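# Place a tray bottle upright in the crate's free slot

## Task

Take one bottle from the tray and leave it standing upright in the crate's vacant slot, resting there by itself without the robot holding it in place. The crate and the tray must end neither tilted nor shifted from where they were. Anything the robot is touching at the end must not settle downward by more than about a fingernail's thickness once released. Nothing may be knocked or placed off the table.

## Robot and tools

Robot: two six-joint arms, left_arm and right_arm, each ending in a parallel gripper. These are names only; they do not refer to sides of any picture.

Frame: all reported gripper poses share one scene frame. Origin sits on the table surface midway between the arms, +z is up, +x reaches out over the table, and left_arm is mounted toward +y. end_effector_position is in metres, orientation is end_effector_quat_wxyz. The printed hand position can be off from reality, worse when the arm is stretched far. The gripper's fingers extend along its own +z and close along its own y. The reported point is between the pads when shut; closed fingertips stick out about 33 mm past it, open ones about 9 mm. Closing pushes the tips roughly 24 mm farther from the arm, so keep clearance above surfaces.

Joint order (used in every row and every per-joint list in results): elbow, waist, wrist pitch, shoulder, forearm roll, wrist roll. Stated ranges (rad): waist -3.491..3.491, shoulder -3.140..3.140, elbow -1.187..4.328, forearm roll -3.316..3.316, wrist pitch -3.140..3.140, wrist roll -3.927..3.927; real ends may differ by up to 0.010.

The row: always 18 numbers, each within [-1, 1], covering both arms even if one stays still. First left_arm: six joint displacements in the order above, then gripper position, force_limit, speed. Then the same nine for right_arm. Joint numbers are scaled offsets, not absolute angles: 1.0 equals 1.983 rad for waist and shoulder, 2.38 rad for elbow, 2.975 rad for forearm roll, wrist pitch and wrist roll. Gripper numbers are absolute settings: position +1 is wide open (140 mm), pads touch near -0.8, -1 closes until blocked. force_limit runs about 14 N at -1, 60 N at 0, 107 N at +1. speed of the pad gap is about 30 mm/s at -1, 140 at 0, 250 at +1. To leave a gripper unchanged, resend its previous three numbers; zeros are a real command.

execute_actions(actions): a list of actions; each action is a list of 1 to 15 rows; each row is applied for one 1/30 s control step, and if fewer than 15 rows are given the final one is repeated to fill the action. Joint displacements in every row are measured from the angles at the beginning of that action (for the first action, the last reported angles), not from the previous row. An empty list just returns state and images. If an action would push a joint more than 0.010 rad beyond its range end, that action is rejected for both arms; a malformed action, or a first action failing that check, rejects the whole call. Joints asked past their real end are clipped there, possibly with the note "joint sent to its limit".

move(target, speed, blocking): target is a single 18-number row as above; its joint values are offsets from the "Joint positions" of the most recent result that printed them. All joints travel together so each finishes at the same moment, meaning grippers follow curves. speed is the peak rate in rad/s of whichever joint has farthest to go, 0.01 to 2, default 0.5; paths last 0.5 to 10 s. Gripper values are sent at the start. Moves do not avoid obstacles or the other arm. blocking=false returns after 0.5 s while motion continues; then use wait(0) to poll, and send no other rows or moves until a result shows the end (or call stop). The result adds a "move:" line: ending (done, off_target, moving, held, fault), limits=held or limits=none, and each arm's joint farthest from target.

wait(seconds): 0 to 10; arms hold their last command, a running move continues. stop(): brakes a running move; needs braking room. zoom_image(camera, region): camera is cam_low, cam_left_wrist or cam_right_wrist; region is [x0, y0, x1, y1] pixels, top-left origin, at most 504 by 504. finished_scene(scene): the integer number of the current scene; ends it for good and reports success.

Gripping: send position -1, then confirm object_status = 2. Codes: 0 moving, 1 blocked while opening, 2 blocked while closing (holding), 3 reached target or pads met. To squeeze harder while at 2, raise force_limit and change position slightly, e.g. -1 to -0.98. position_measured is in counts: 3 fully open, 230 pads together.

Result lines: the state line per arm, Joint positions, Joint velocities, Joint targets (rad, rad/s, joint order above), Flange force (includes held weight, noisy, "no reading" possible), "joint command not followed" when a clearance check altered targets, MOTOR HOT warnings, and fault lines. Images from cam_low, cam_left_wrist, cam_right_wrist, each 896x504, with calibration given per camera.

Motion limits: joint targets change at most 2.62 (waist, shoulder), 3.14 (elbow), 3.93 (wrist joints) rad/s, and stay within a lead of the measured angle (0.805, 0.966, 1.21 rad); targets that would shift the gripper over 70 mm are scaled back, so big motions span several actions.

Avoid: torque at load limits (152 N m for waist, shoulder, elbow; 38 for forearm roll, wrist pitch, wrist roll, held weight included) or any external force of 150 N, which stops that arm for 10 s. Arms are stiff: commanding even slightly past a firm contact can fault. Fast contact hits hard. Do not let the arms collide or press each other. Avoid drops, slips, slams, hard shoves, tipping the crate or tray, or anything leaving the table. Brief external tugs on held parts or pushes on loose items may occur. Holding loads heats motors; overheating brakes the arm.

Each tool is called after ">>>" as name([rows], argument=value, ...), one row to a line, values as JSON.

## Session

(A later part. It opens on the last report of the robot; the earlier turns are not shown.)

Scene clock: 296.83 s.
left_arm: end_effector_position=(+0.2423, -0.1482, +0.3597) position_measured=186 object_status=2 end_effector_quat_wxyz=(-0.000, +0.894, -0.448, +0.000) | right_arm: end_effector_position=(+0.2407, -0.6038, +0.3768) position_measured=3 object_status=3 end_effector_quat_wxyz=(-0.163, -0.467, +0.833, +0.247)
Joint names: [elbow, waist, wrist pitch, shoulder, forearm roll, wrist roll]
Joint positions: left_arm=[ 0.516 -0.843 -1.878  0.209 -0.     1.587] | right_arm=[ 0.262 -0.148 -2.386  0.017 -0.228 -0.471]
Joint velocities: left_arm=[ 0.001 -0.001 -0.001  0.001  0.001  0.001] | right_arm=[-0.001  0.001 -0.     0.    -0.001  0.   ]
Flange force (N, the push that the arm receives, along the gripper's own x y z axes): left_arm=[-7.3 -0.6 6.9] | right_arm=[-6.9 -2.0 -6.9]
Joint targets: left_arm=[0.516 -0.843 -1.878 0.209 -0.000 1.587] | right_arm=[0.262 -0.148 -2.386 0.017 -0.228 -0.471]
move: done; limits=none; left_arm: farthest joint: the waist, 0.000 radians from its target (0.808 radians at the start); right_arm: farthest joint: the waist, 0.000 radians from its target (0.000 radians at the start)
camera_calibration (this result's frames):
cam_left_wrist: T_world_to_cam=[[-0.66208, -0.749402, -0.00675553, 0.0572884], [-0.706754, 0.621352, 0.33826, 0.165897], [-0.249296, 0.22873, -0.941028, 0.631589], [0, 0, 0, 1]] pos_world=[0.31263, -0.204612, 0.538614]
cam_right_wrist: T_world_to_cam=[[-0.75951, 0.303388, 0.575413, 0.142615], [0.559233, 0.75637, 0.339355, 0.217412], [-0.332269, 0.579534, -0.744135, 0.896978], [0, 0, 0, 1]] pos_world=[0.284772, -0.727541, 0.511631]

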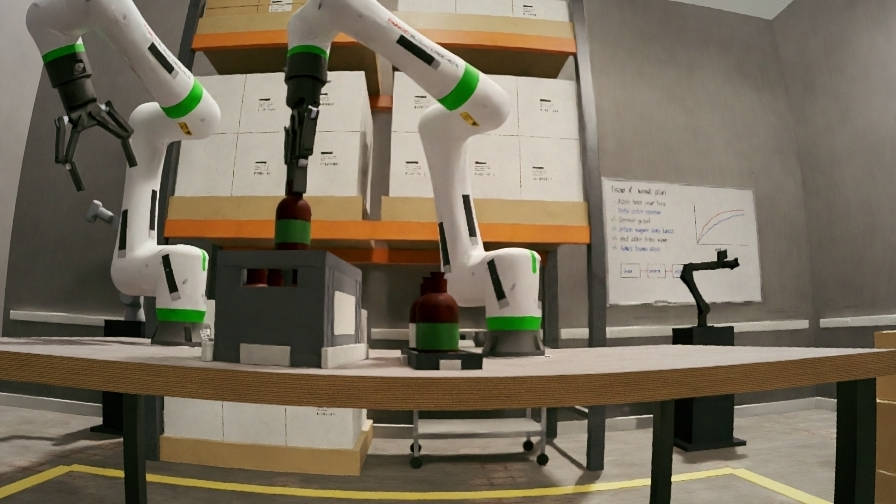

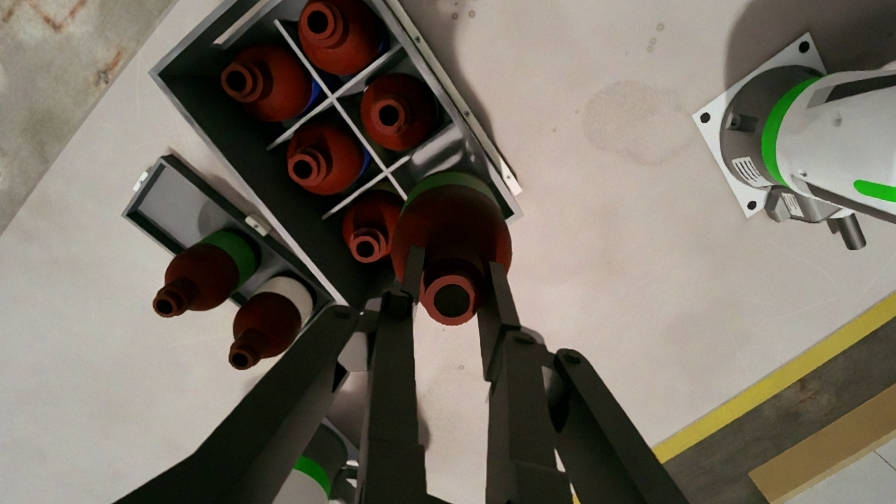

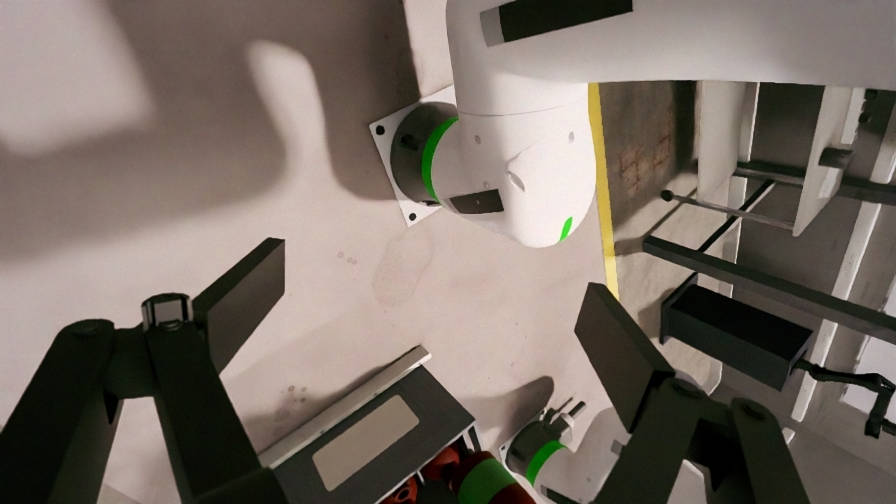

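>>> move(target=[-0.0183, 0.0052, 0.0126, -0.0031, 0, 0, -1, 0.3, -0.3, 0, 0, 0, 0, 0, 0, 1, 0, 0], speed=0.3)

>>> zoom_image(camera="cam_left_wrist", region=[300, 60, 552, 312])

Scene clock: 365.37 s.
left_arm: end_effector_position=(+0.2485, -0.1480, +0.3449) position_measured=186 object_status=2 end_effector_quat_wxyz=(-0.000, +0.896, -0.444, +0.000) | right_arm: end_effector_position=(+0.2407, -0.6038, +0.3768) position_measured=3 object_status=3 end_effector_quat_wxyz=(-0.163, -0.467, +0.833, +0.247)
Joint names: [elbow, waist, wrist pitch, shoulder, forearm roll, wrist roll]
Joint positions: left_arm=[ 0.473 -0.833 -1.841  0.202 -0.     1.587] | right_arm=[ 0.262 -0.148 -2.386  0.017 -0.228 -0.471]
Joint velocities: left_arm=[-0.002  0.002  0.003  0.     0.    -0.002] | right_arm=[-0.001  0.001 -0.001 -0.    -0.     0.001]
Flange force (N, the push that the arm receives, along the gripper's own x y z axes): left_arm=[-7.2 -2.2 6.5] | right_arm=[-5.8 -2.5 -7.1]
Joint targets: left_arm=[0.473 -0.833 -1.841 0.202 -0.000 1.587] | right_arm=[0.262 -0.148 -2.386 0.017 -0.228 -0.471]
move: done; limits=none; left_arm: farthest joint: the waist, 0.000 radians from its target (0.011 radians at the start); right_arm: farthest joint: the waist, 0.000 radians from its target (0.000 radians at the start)
camera_calibration (this result's frames):
cam_left_wrist: T_world_to_cam=[[-0.654345, -0.756166, -0.00673776, 0.0584913], [-0.713119, 0.614081, 0.33818, 0.175687], [-0.251583, 0.226091, -0.941057, 0.619289], [0, 0, 0, 1]] pos_world=[0.319362, -0.203673, 0.523767]
cam_right_wrist: T_world_to_cam=[[-0.75951, 0.303388, 0.575413, 0.142615], [0.559233, 0.756371, 0.339356, 0.217412], [-0.332269, 0.579534, -0.744136, 0.896978], [0, 0, 0, 1]] pos_world=[0.284772, -0.727541, 0.511631]

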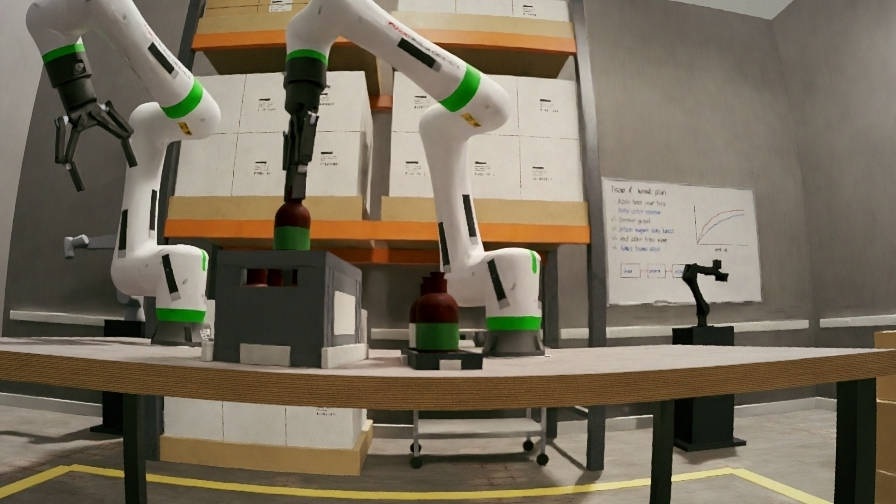

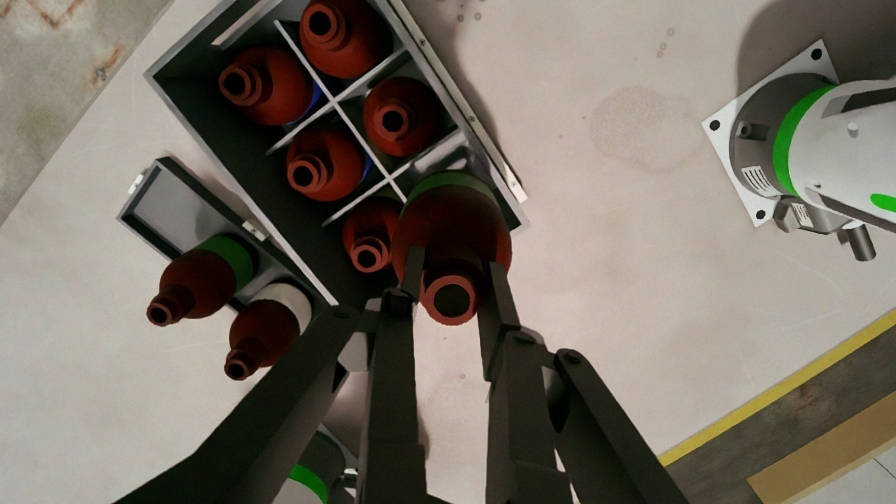

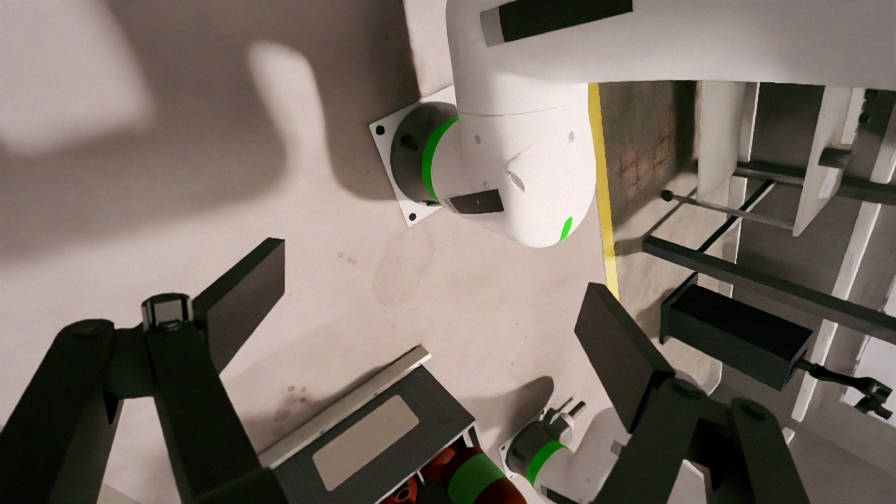

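Region (300, 60, 552, 312) of cam_left_wrist's 896x504 image, scaled by 2.000, with more detail than that image has.

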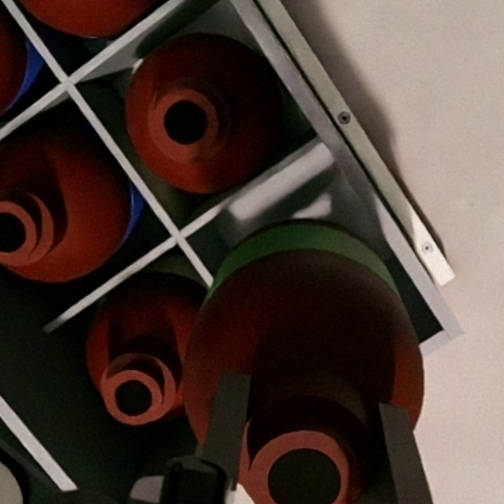

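>>> move(target=[-0.0807, 0, 0.0538, -0.0162, 0, 0, -1, 0.3, -0.3, 0, 0, 0, 0, 0, 0, 1, 0, 0], speed=0.3)

>>> zoom_image(camera="cam_left_wrist", region=[320, 80, 572, 332])

Scene clock: 374.37 s.
left_arm: end_effector_position=(+0.2486, -0.1481, +0.2799) position_measured=186 object_status=2 end_effector_quat_wxyz=(+0.000, +0.896, -0.444, +0.000) | right_arm: end_effector_position=(+0.2407, -0.6038, +0.3768) position_measured=3 object_status=3 end_effector_quat_wxyz=(-0.163, -0.467, +0.833, +0.247)
Joint names: [elbow, waist, wrist pitch, shoulder, forearm roll, wrist roll]
Joint positions: left_arm=[ 0.281 -0.833 -1.681  0.17  -0.     1.587] | right_arm=[ 0.262 -0.148 -2.386  0.017 -0.228 -0.471]
Joint velocities: left_arm=[-0.001 -0.     0.002  0.     0.001  0.001] | right_arm=[ 0.001 -0.     0.     0.    -0.    -0.001]
Flange force (N, the push that the arm receives, along the gripper's own x y z axes): left_arm=[0.1 2.6 -0.1] | right_arm=[-7.7 -1.6 -5.1]
Joint targets: left_arm=[0.281 -0.833 -1.681 0.170 -0.000 1.587] | right_arm=[0.262 -0.148 -2.386 0.017 -0.228 -0.471]
move: done; limits=none; left_arm: farthest joint: the shoulder, 0.001 radians from its target (0.033 radians at the start); right_arm: farthest joint: the waist, 0.000 radians from its target (0.000 radians at the start)
camera_calibration (this result's frames):
cam_left_wrist: T_world_to_cam=[[-0.654336, -0.756174, -0.00671283, 0.0580385], [-0.713154, 0.614108, 0.338058, 0.1978], [-0.251508, 0.22599, -0.941101, 0.558166], [0, 0, 0, 1]] pos_world=[0.319422, -0.203723, 0.458812]
cam_right_wrist: T_world_to_cam=[[-0.75951, 0.303388, 0.575413, 0.142615], [0.559233, 0.75637, 0.339356, 0.217412], [-0.332269, 0.579534, -0.744136, 0.896978], [0, 0, 0, 1]] pos_world=[0.284772, -0.727541, 0.511631]

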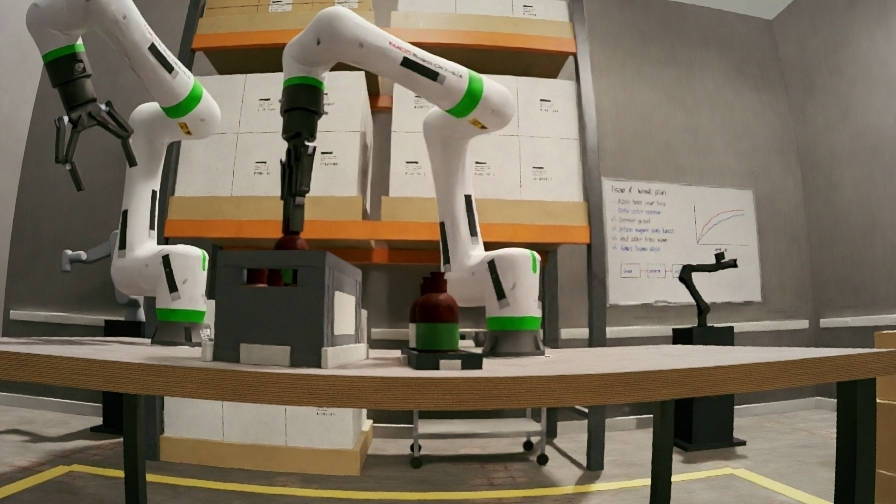

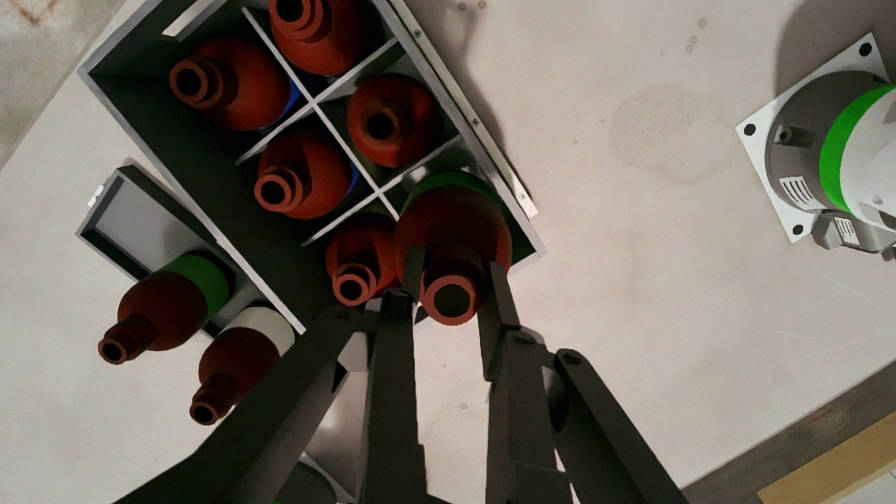

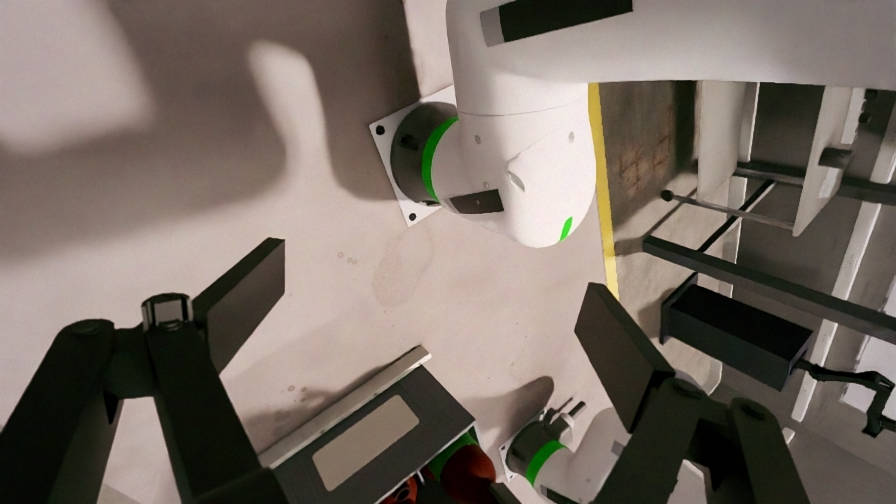

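Region (320, 80, 572, 332) of cam_left_wrist's 896x504 image, scaled by 2.000, with more detail than that image has.

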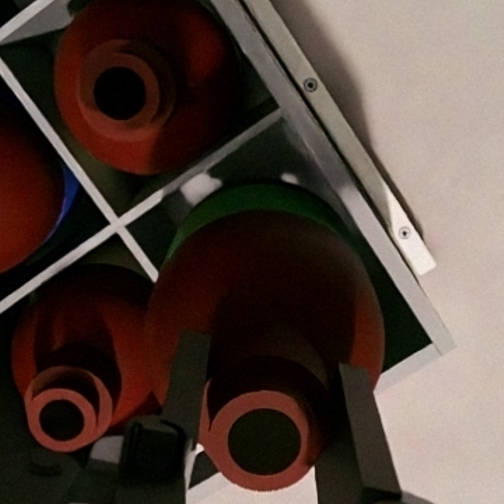

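>>> move(target=[-0.1026, 0, 0.0821, 0.0, 0, 0, -1, 0.3, -0.3, 0, 0, 0, 0, 0, 0, 1, 0, 0], speed=0.25)

>>> zoom_image(camera="cam_left_wrist", region=[250, 80, 650, 400])

Scene clock: 396.87 s.
left_arm: end_effector_position=(+0.2478, -0.1471, +0.1753) position_measured=186 object_status=2 end_effector_quat_wxyz=(+0.000, +0.896, -0.444, +0.000) | right_arm: end_effector_position=(+0.2407, -0.6038, +0.3768) position_measured=3 object_status=3 end_effector_quat_wxyz=(-0.163, -0.467, +0.833, +0.247)
Joint names: [elbow, waist, wrist pitch, shoulder, forearm roll, wrist roll]
Joint positions: left_arm=[ 0.037 -0.833 -1.437  0.17  -0.     1.587] | right_arm=[ 0.262 -0.148 -2.386  0.017 -0.228 -0.471]
Joint velocities: left_arm=[-0.001 -0.001  0.002  0.     0.001  0.001] | right_arm=[ 0.001 -0.002 -0.002  0.     0.     0.   ]
Flange force (N, the push that the arm receives, along the gripper's own x y z axes): left_arm=[-4.5 -0.6 3.6] | right_arm=[-5.5 -1.8 -6.1]
Joint targets: left_arm=[0.037 -0.833 -1.437 0.170 -0.000 1.587] | right_arm=[0.262 -0.148 -2.386 0.017 -0.228 -0.471]
move: done; limits=none; left_arm: farthest joint: the waist, 0.000 radians from its target (0.000 radians at the start); right_arm: farthest joint: the waist, 0.000 radians from its target (0.000 radians at the start)
camera_calibration (this result's frames):
cam_left_wrist: T_world_to_cam=[[-0.654386, -0.756131, -0.0066938, 0.0575978], [-0.713129, 0.614179, 0.33798, 0.232102], [-0.251446, 0.225943, -0.941129, 0.459246], [0, 0, 0, 1]] pos_world=[0.318686, -0.202764, 0.354149]
cam_right_wrist: T_world_to_cam=[[-0.75951, 0.303388, 0.575413, 0.142615], [0.559233, 0.75637, 0.339355, 0.217412], [-0.332269, 0.579534, -0.744135, 0.896978], [0, 0, 0, 1]] pos_world=[0.284772, -0.727541, 0.511631]

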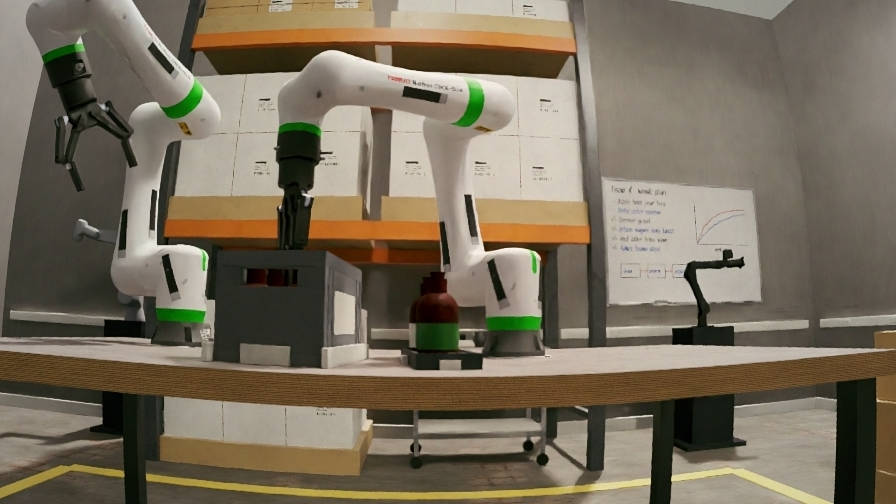

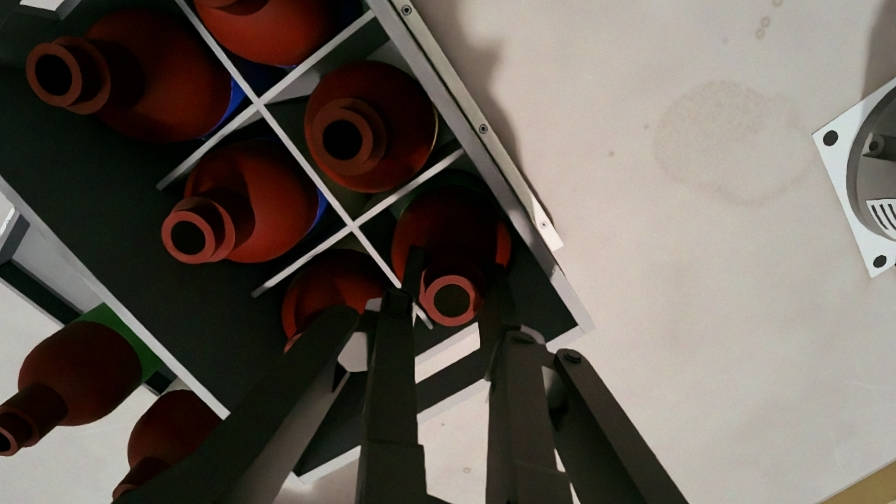

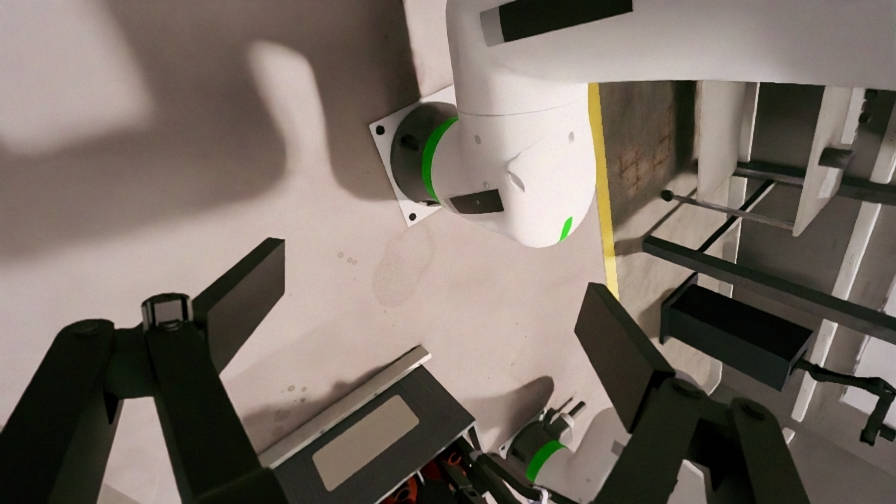

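Region (250, 80, 650, 400) of cam_left_wrist's 896x504 image, scaled by 1.260, with more detail than that image has; it fills the top 403 rows of this view, and the rest is white.

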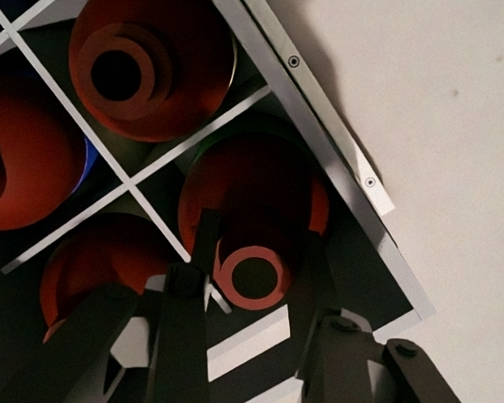

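>>> execute_actions([
  [[-0.0008, 0, 0.0008, 0.00016, 0, 0, -1, 0.3, -0.3, 0, 0, 0, 0, 0, 0, 1, 0, 0],[-0.0016, 0, 0.0015, 0.00033, 0, 0, -1, 0.3, -0.3, 0, 0, 0, 0, 0, 0, 1, 0, 0],[-0.0025, 0, 0.0023, 0.0005, 0, 0, -1, 0.3, -0.3, 0, 0, 0, 0, 0, 0, 1, 0, 0],[-0.0033, 0, 0.0031, 0.00066, 0, 0, -1, 0.3, -0.3, 0, 0, 0, 0, 0, 0, 1, 0, 0],[-0.0041, 0, 0.0039, 0.0008, 0, 0, -1, 0.3, -0.3, 0, 0, 0, 0, 0, 0, 1, 0, 0]],
])

Scene clock: 411.63 s.
left_arm: end_effector_position=(+0.2479, -0.1471, +0.1704) position_measured=186 object_status=2 end_effector_quat_wxyz=(+0.000, +0.896, -0.444, +0.000) | right_arm: end_effector_position=(+0.2407, -0.6038, +0.3768) position_measured=3 object_status=3 end_effector_quat_wxyz=(-0.163, -0.467, +0.833, +0.247)
Joint names: [elbow, waist, wrist pitch, shoulder, forearm roll, wrist roll]
Joint positions: left_arm=[ 0.027 -0.833 -1.425  0.172 -0.     1.587] | right_arm=[ 0.262 -0.148 -2.386  0.017 -0.228 -0.471]
Joint velocities: left_arm=[-0.001  0.001  0.001  0.     0.001  0.   ] | right_arm=[-0.001 -0.001 -0.001  0.    -0.001  0.001]
Flange force (N, the push that the arm receives, along the gripper's own x y z axes): left_arm=[-4.5 0.7 3.2] | right_arm=[-7.1 -2.0 -8.1]
Joint targets: left_arm=[0.027 -0.833 -1.425 0.172 -0.000 1.587] | right_arm=[0.262 -0.148 -2.386 0.017 -0.228 -0.471]
camera_calibration (this result's frames):
cam_left_wrist: T_world_to_cam=[[-0.654361, -0.756153, -0.00663574, 0.0575483], [-0.713202, 0.614227, 0.337739, 0.233884], [-0.251307, 0.225736, -0.941216, 0.454605], [0, 0, 0, 1]] pos_world=[0.318709, -0.202763, 0.349272]
cam_right_wrist: T_world_to_cam=[[-0.75951, 0.303387, 0.575413, 0.142615], [0.559233, 0.756371, 0.339356, 0.217412], [-0.332269, 0.579534, -0.744135, 0.896978], [0, 0, 0, 1]] pos_world=[0.284772, -0.727541, 0.511631]

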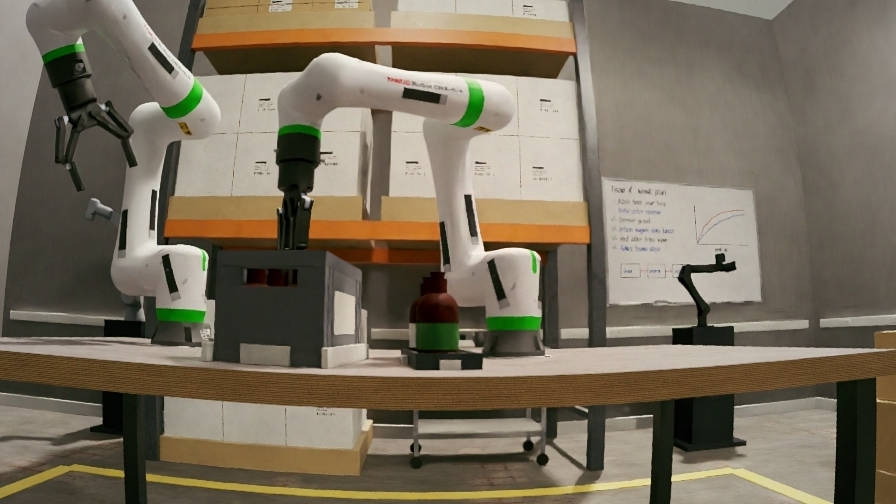

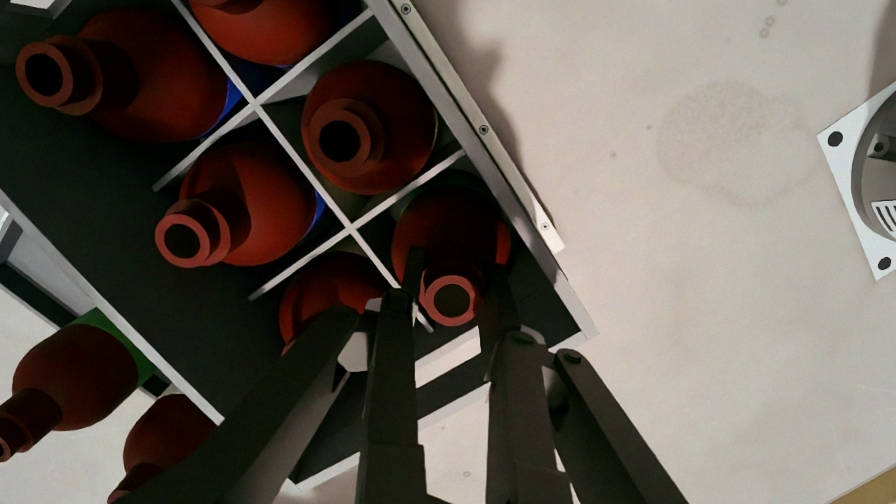

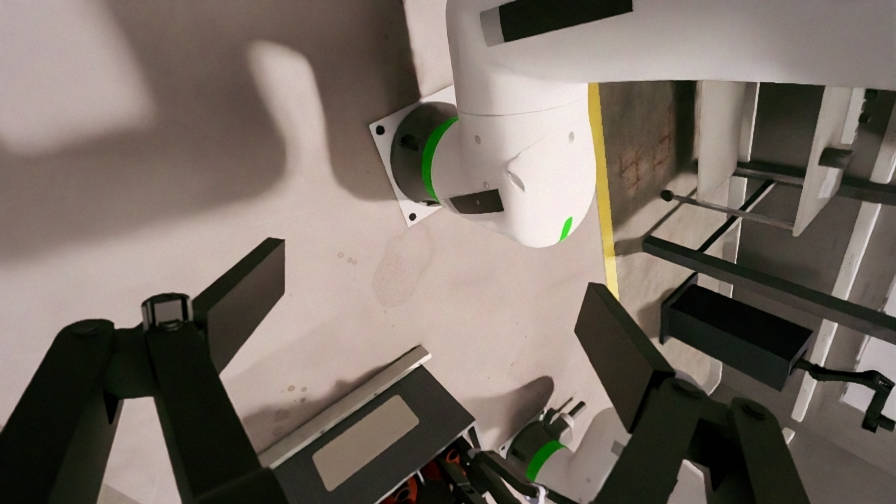

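No contact yet. Another 2 mm.

>>> execute_actions([
  [[-0.0008, 0, 0.0008, 0.00016, 0, 0, -1, 0.3, -0.3, 0, 0, 0, 0, 0, 0, 1, 0, 0],[-0.0008, 0, 0.0008, 0.00016, 0, 0, -1, 0.3, -0.3, 0, 0, 0, 0, 0, 0, 1, 0, 0],[-0.00165, 0, 0.0015, 0.00033, 0, 0, -1, 0.3, -0.3, 0, 0, 0, 0, 0, 0, 1, 0, 0]],
])

Scene clock: 416.30 s.
left_arm: end_effector_position=(+0.2478, -0.1471, +0.1684) position_measured=186 object_status=2 end_effector_quat_wxyz=(+0.000, +0.896, -0.444, +0.000) | right_arm: end_effector_position=(+0.2407, -0.6038, +0.3768) position_measured=3 object_status=3 end_effector_quat_wxyz=(-0.163, -0.467, +0.833, +0.247)
Joint names: [elbow, waist, wrist pitch, shoulder, forearm roll, wrist roll]
Joint positions: left_arm=[ 0.023 -0.833 -1.421  0.172 -0.     1.587] | right_arm=[ 0.262 -0.148 -2.386  0.017 -0.228 -0.471]
Joint velocities: left_arm=[-0.001 -0.     0.001 -0.001  0.002  0.   ] | right_arm=[-0.001 -0.001  0.    -0.     0.     0.002]
Flange force (N, the push that the arm receives, along the gripper's own x y z axes): left_arm=[-8.4 -5.0 -15.4] | right_arm=[-7.5 -0.3 -7.3]
Joint targets: left_arm=[0.023 -0.833 -1.421 0.173 -0.000 1.587] | right_arm=[0.262 -0.148 -2.386 0.017 -0.228 -0.471]
camera_calibration (this result's frames):
cam_left_wrist: T_world_to_cam=[[-0.654387, -0.756131, -0.00663501, 0.0575416], [-0.713181, 0.614253, 0.337737, 0.234477], [-0.251297, 0.225742, -0.941217, 0.45277], [0, 0, 0, 1]] pos_world=[0.318659, -0.202728, 0.347346]
cam_right_wrist: T_world_to_cam=[[-0.75951, 0.303388, 0.575413, 0.142615], [0.559233, 0.756371, 0.339355, 0.217412], [-0.332269, 0.579534, -0.744135, 0.896978], [0, 0, 0, 1]] pos_world=[0.284772, -0.727541, 0.511631]

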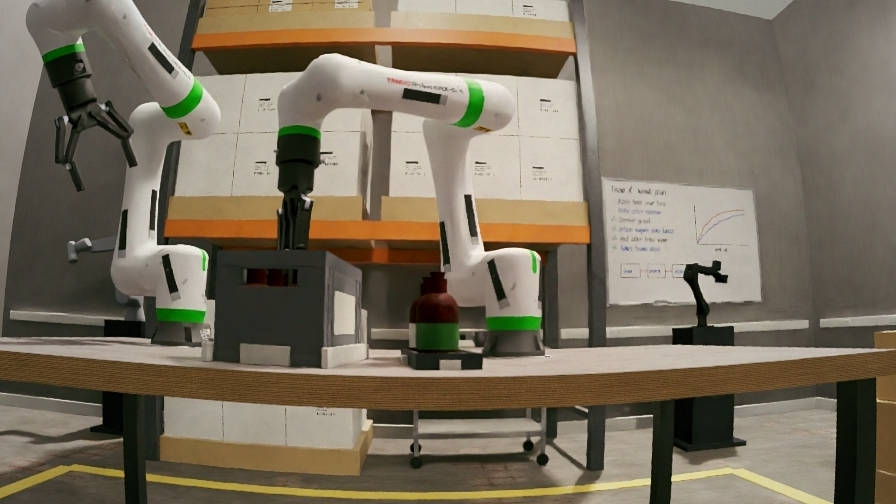

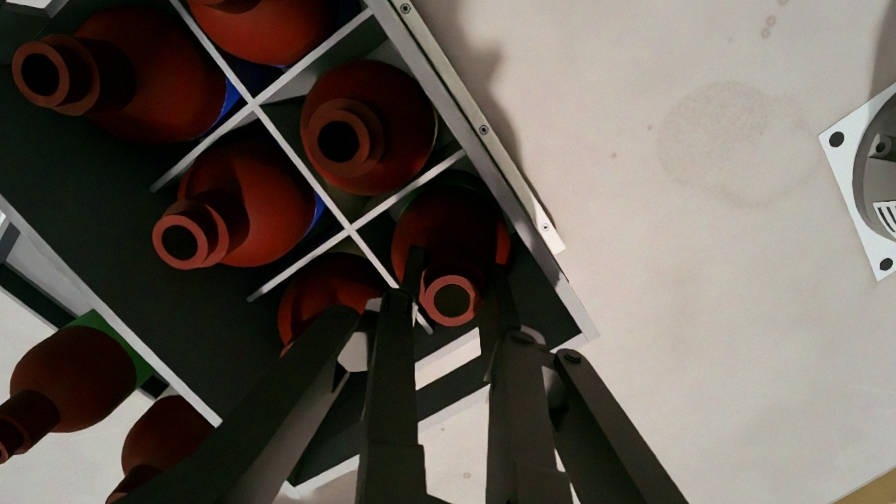

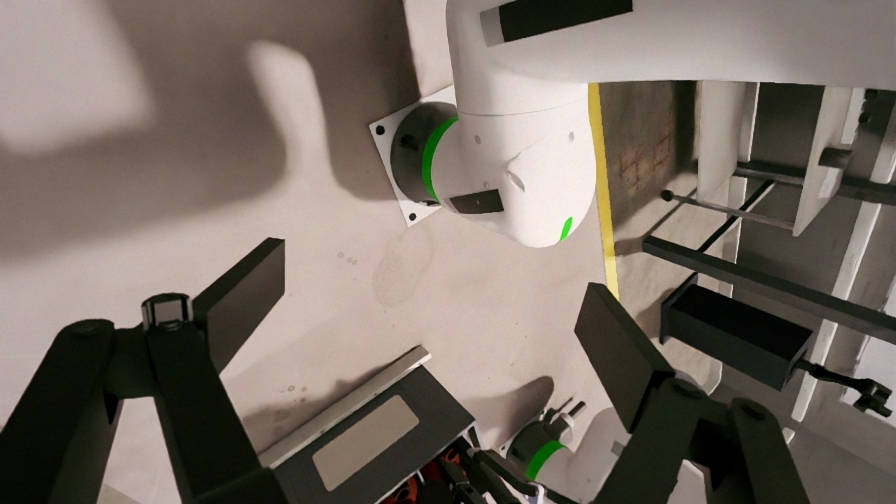

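>>> execute_actions([
  [[0, 0, 0, 0, 0, 0, -0.22, 0.3, -0.3, 0, 0, 0, 0, 0, 0, 1, 0, 0]],
])

>>> move(target=[0.0454, 0, -0.04, -0.0052, 0, 0, -0.22, 0.3, -0.3, 0, 0, 0, 0, 0, 0, 1, 0, 0], speed=0.4)

Scene clock: 423.47 s.
left_arm: end_effector_position=(+0.2479, -0.1471, +0.1684) position_measured=157 object_status=3 end_effector_quat_wxyz=(+0.000, +0.896, -0.444, +0.000) | right_arm: end_effector_position=(+0.2407, -0.6038, +0.3768) position_measured=3 object_status=3 end_effector_quat_wxyz=(-0.163, -0.467, +0.833, +0.247)
Joint names: [elbow, waist, wrist pitch, shoulder, forearm roll, wrist roll]
Joint positions: left_arm=[ 0.023 -0.833 -1.421  0.173 -0.     1.587] | right_arm=[ 0.262 -0.148 -2.386  0.017 -0.228 -0.471]
Joint velocities: left_arm=[ 0.    -0.     0.001 -0.002 -0.001  0.001] | right_arm=[-0.    -0.     0.001 -0.    -0.001  0.   ]
Flange force (N, the push that the arm receives, along the gripper's own x y z axes): left_arm=[-1.9 1.3 -0.3] | right_arm=[-7.3 -3.0 -6.5]
Joint targets: left_arm=[0.023 -0.833 -1.421 0.172 -0.000 1.587] | right_arm=[0.262 -0.148 -2.386 0.017 -0.228 -0.471]
camera_calibration (this result's frames):
cam_left_wrist: T_world_to_cam=[[-0.654361, -0.756153, -0.00664181, 0.0575432], [-0.713196, 0.61422, 0.337765, 0.234516], [-0.251323, 0.225757, -0.941207, 0.45274], [0, 0, 0, 1]] pos_world=[0.318694, -0.202742, 0.347293]
cam_right_wrist: T_world_to_cam=[[-0.75951, 0.303388, 0.575413, 0.142615], [0.559233, 0.75637, 0.339355, 0.217412], [-0.332269, 0.579534, -0.744136, 0.896978], [0, 0, 0, 1]] pos_world=[0.284772, -0.727541, 0.511631]

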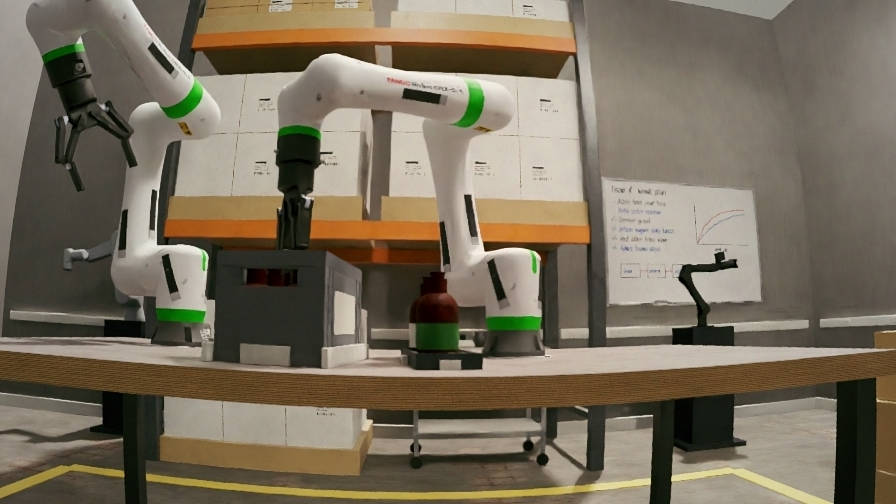

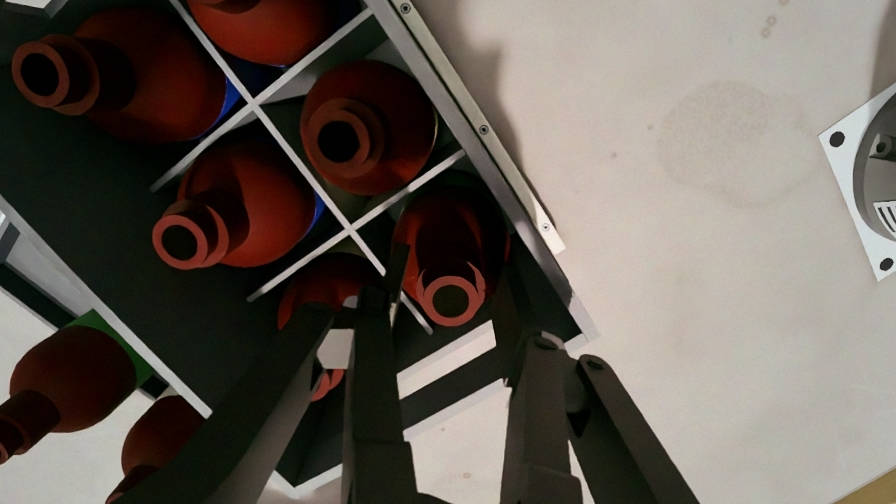

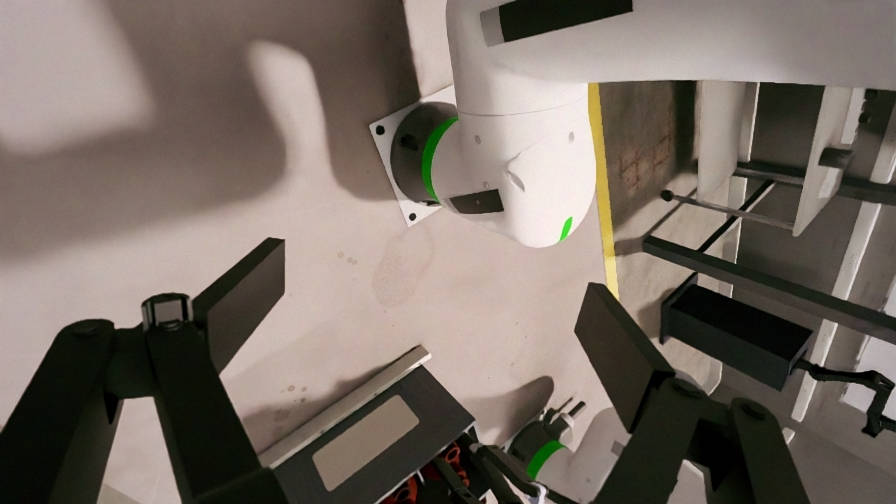

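Scene clock: 424.37 s.
left_arm: end_effector_position=(+0.2480, -0.1473, +0.2197) position_measured=157 object_status=3 end_effector_quat_wxyz=(-0.000, +0.896, -0.444, +0.000) | right_arm: end_effector_position=(+0.2407, -0.6038, +0.3768) position_measured=3 object_status=3 end_effector_quat_wxyz=(-0.163, -0.467, +0.833, +0.247)
Joint names: [elbow, waist, wrist pitch, shoulder, forearm roll, wrist roll]
Joint positions: left_arm=[ 0.131 -0.833 -1.54   0.162 -0.     1.587] | right_arm=[ 0.262 -0.148 -2.386  0.017 -0.228 -0.471]
Joint velocities: left_arm=[ 0.001  0.    -0.002 -0.001  0.001  0.   ] | right_arm=[ 0.001  0.001 -0.001 -0.    -0.    -0.001]
Flange force (N, the push that the arm receives, along the gripper's own x y z axes): left_arm=[-3.7 1.9 -0.6] | right_arm=[-6.8 -3.0 -10.7]
Joint targets: left_arm=[0.131 -0.833 -1.540 0.162 -0.000 1.587] | right_arm=[0.262 -0.148 -2.386 0.017 -0.228 -0.471]
move: done; limits=none; left_arm: farthest joint: the waist, 0.000 radians from its target (0.000 radians at the start); right_arm: farthest joint: the waist, 0.000 radians from its target (0.000 radians at the start)
camera_calibration (this result's frames):
cam_left_wrist: T_world_to_cam=[[-0.654352, -0.75616, -0.00678634, 0.0578715], [-0.713076, 0.614031, 0.338362, 0.217169], [-0.251688, 0.226247, -0.940992, 0.501214], [0, 0, 0, 1]] pos_world=[0.318876, -0.202986, 0.398549]
cam_right_wrist: T_world_to_cam=[[-0.75951, 0.303388, 0.575413, 0.142615], [0.559233, 0.756371, 0.339356, 0.217412], [-0.332269, 0.579534, -0.744136, 0.896978], [0, 0, 0, 1]] pos_world=[0.284772, -0.727541, 0.511631]

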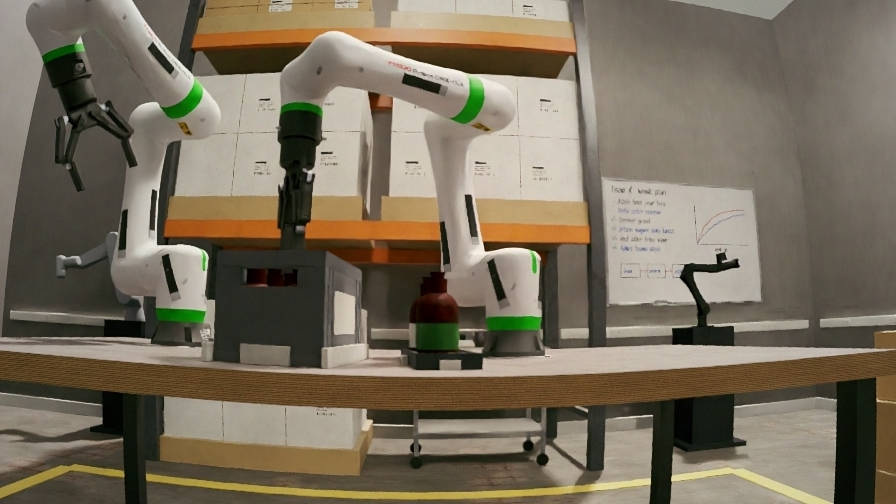

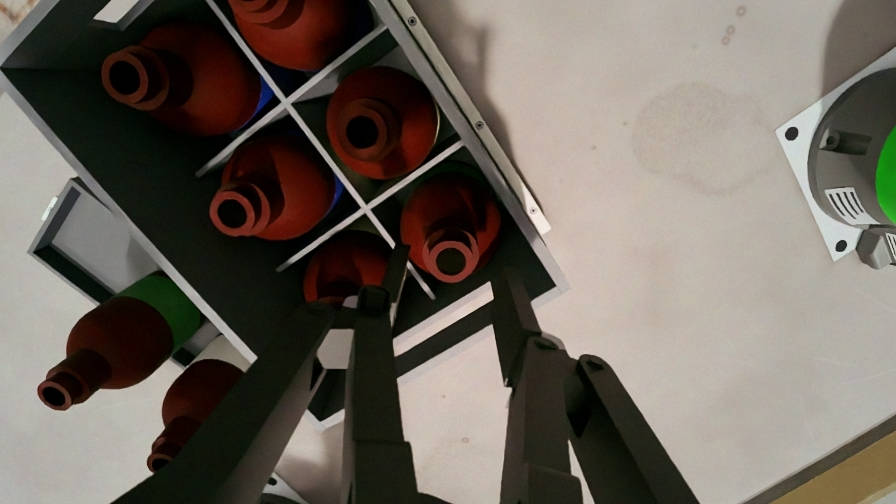

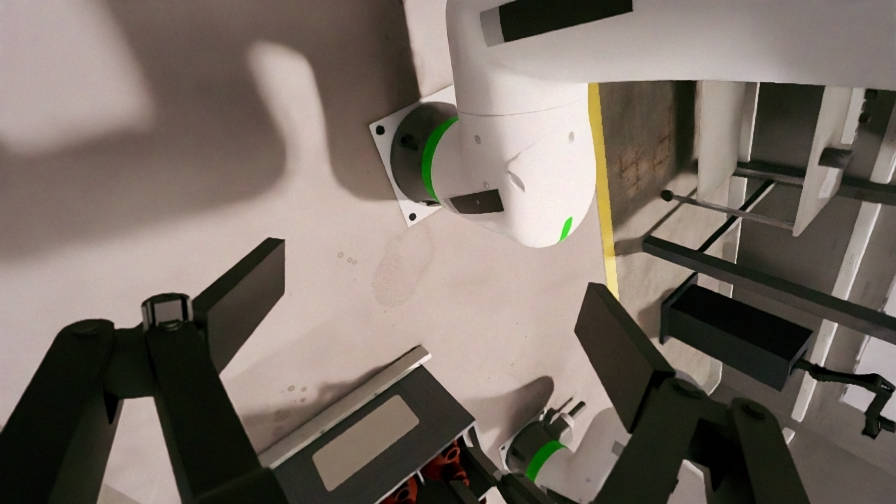

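The bottle is standing in the slot and the gripper is clear of it.

>>> finished_scene(scene=1)

The scene is finished: the task was done.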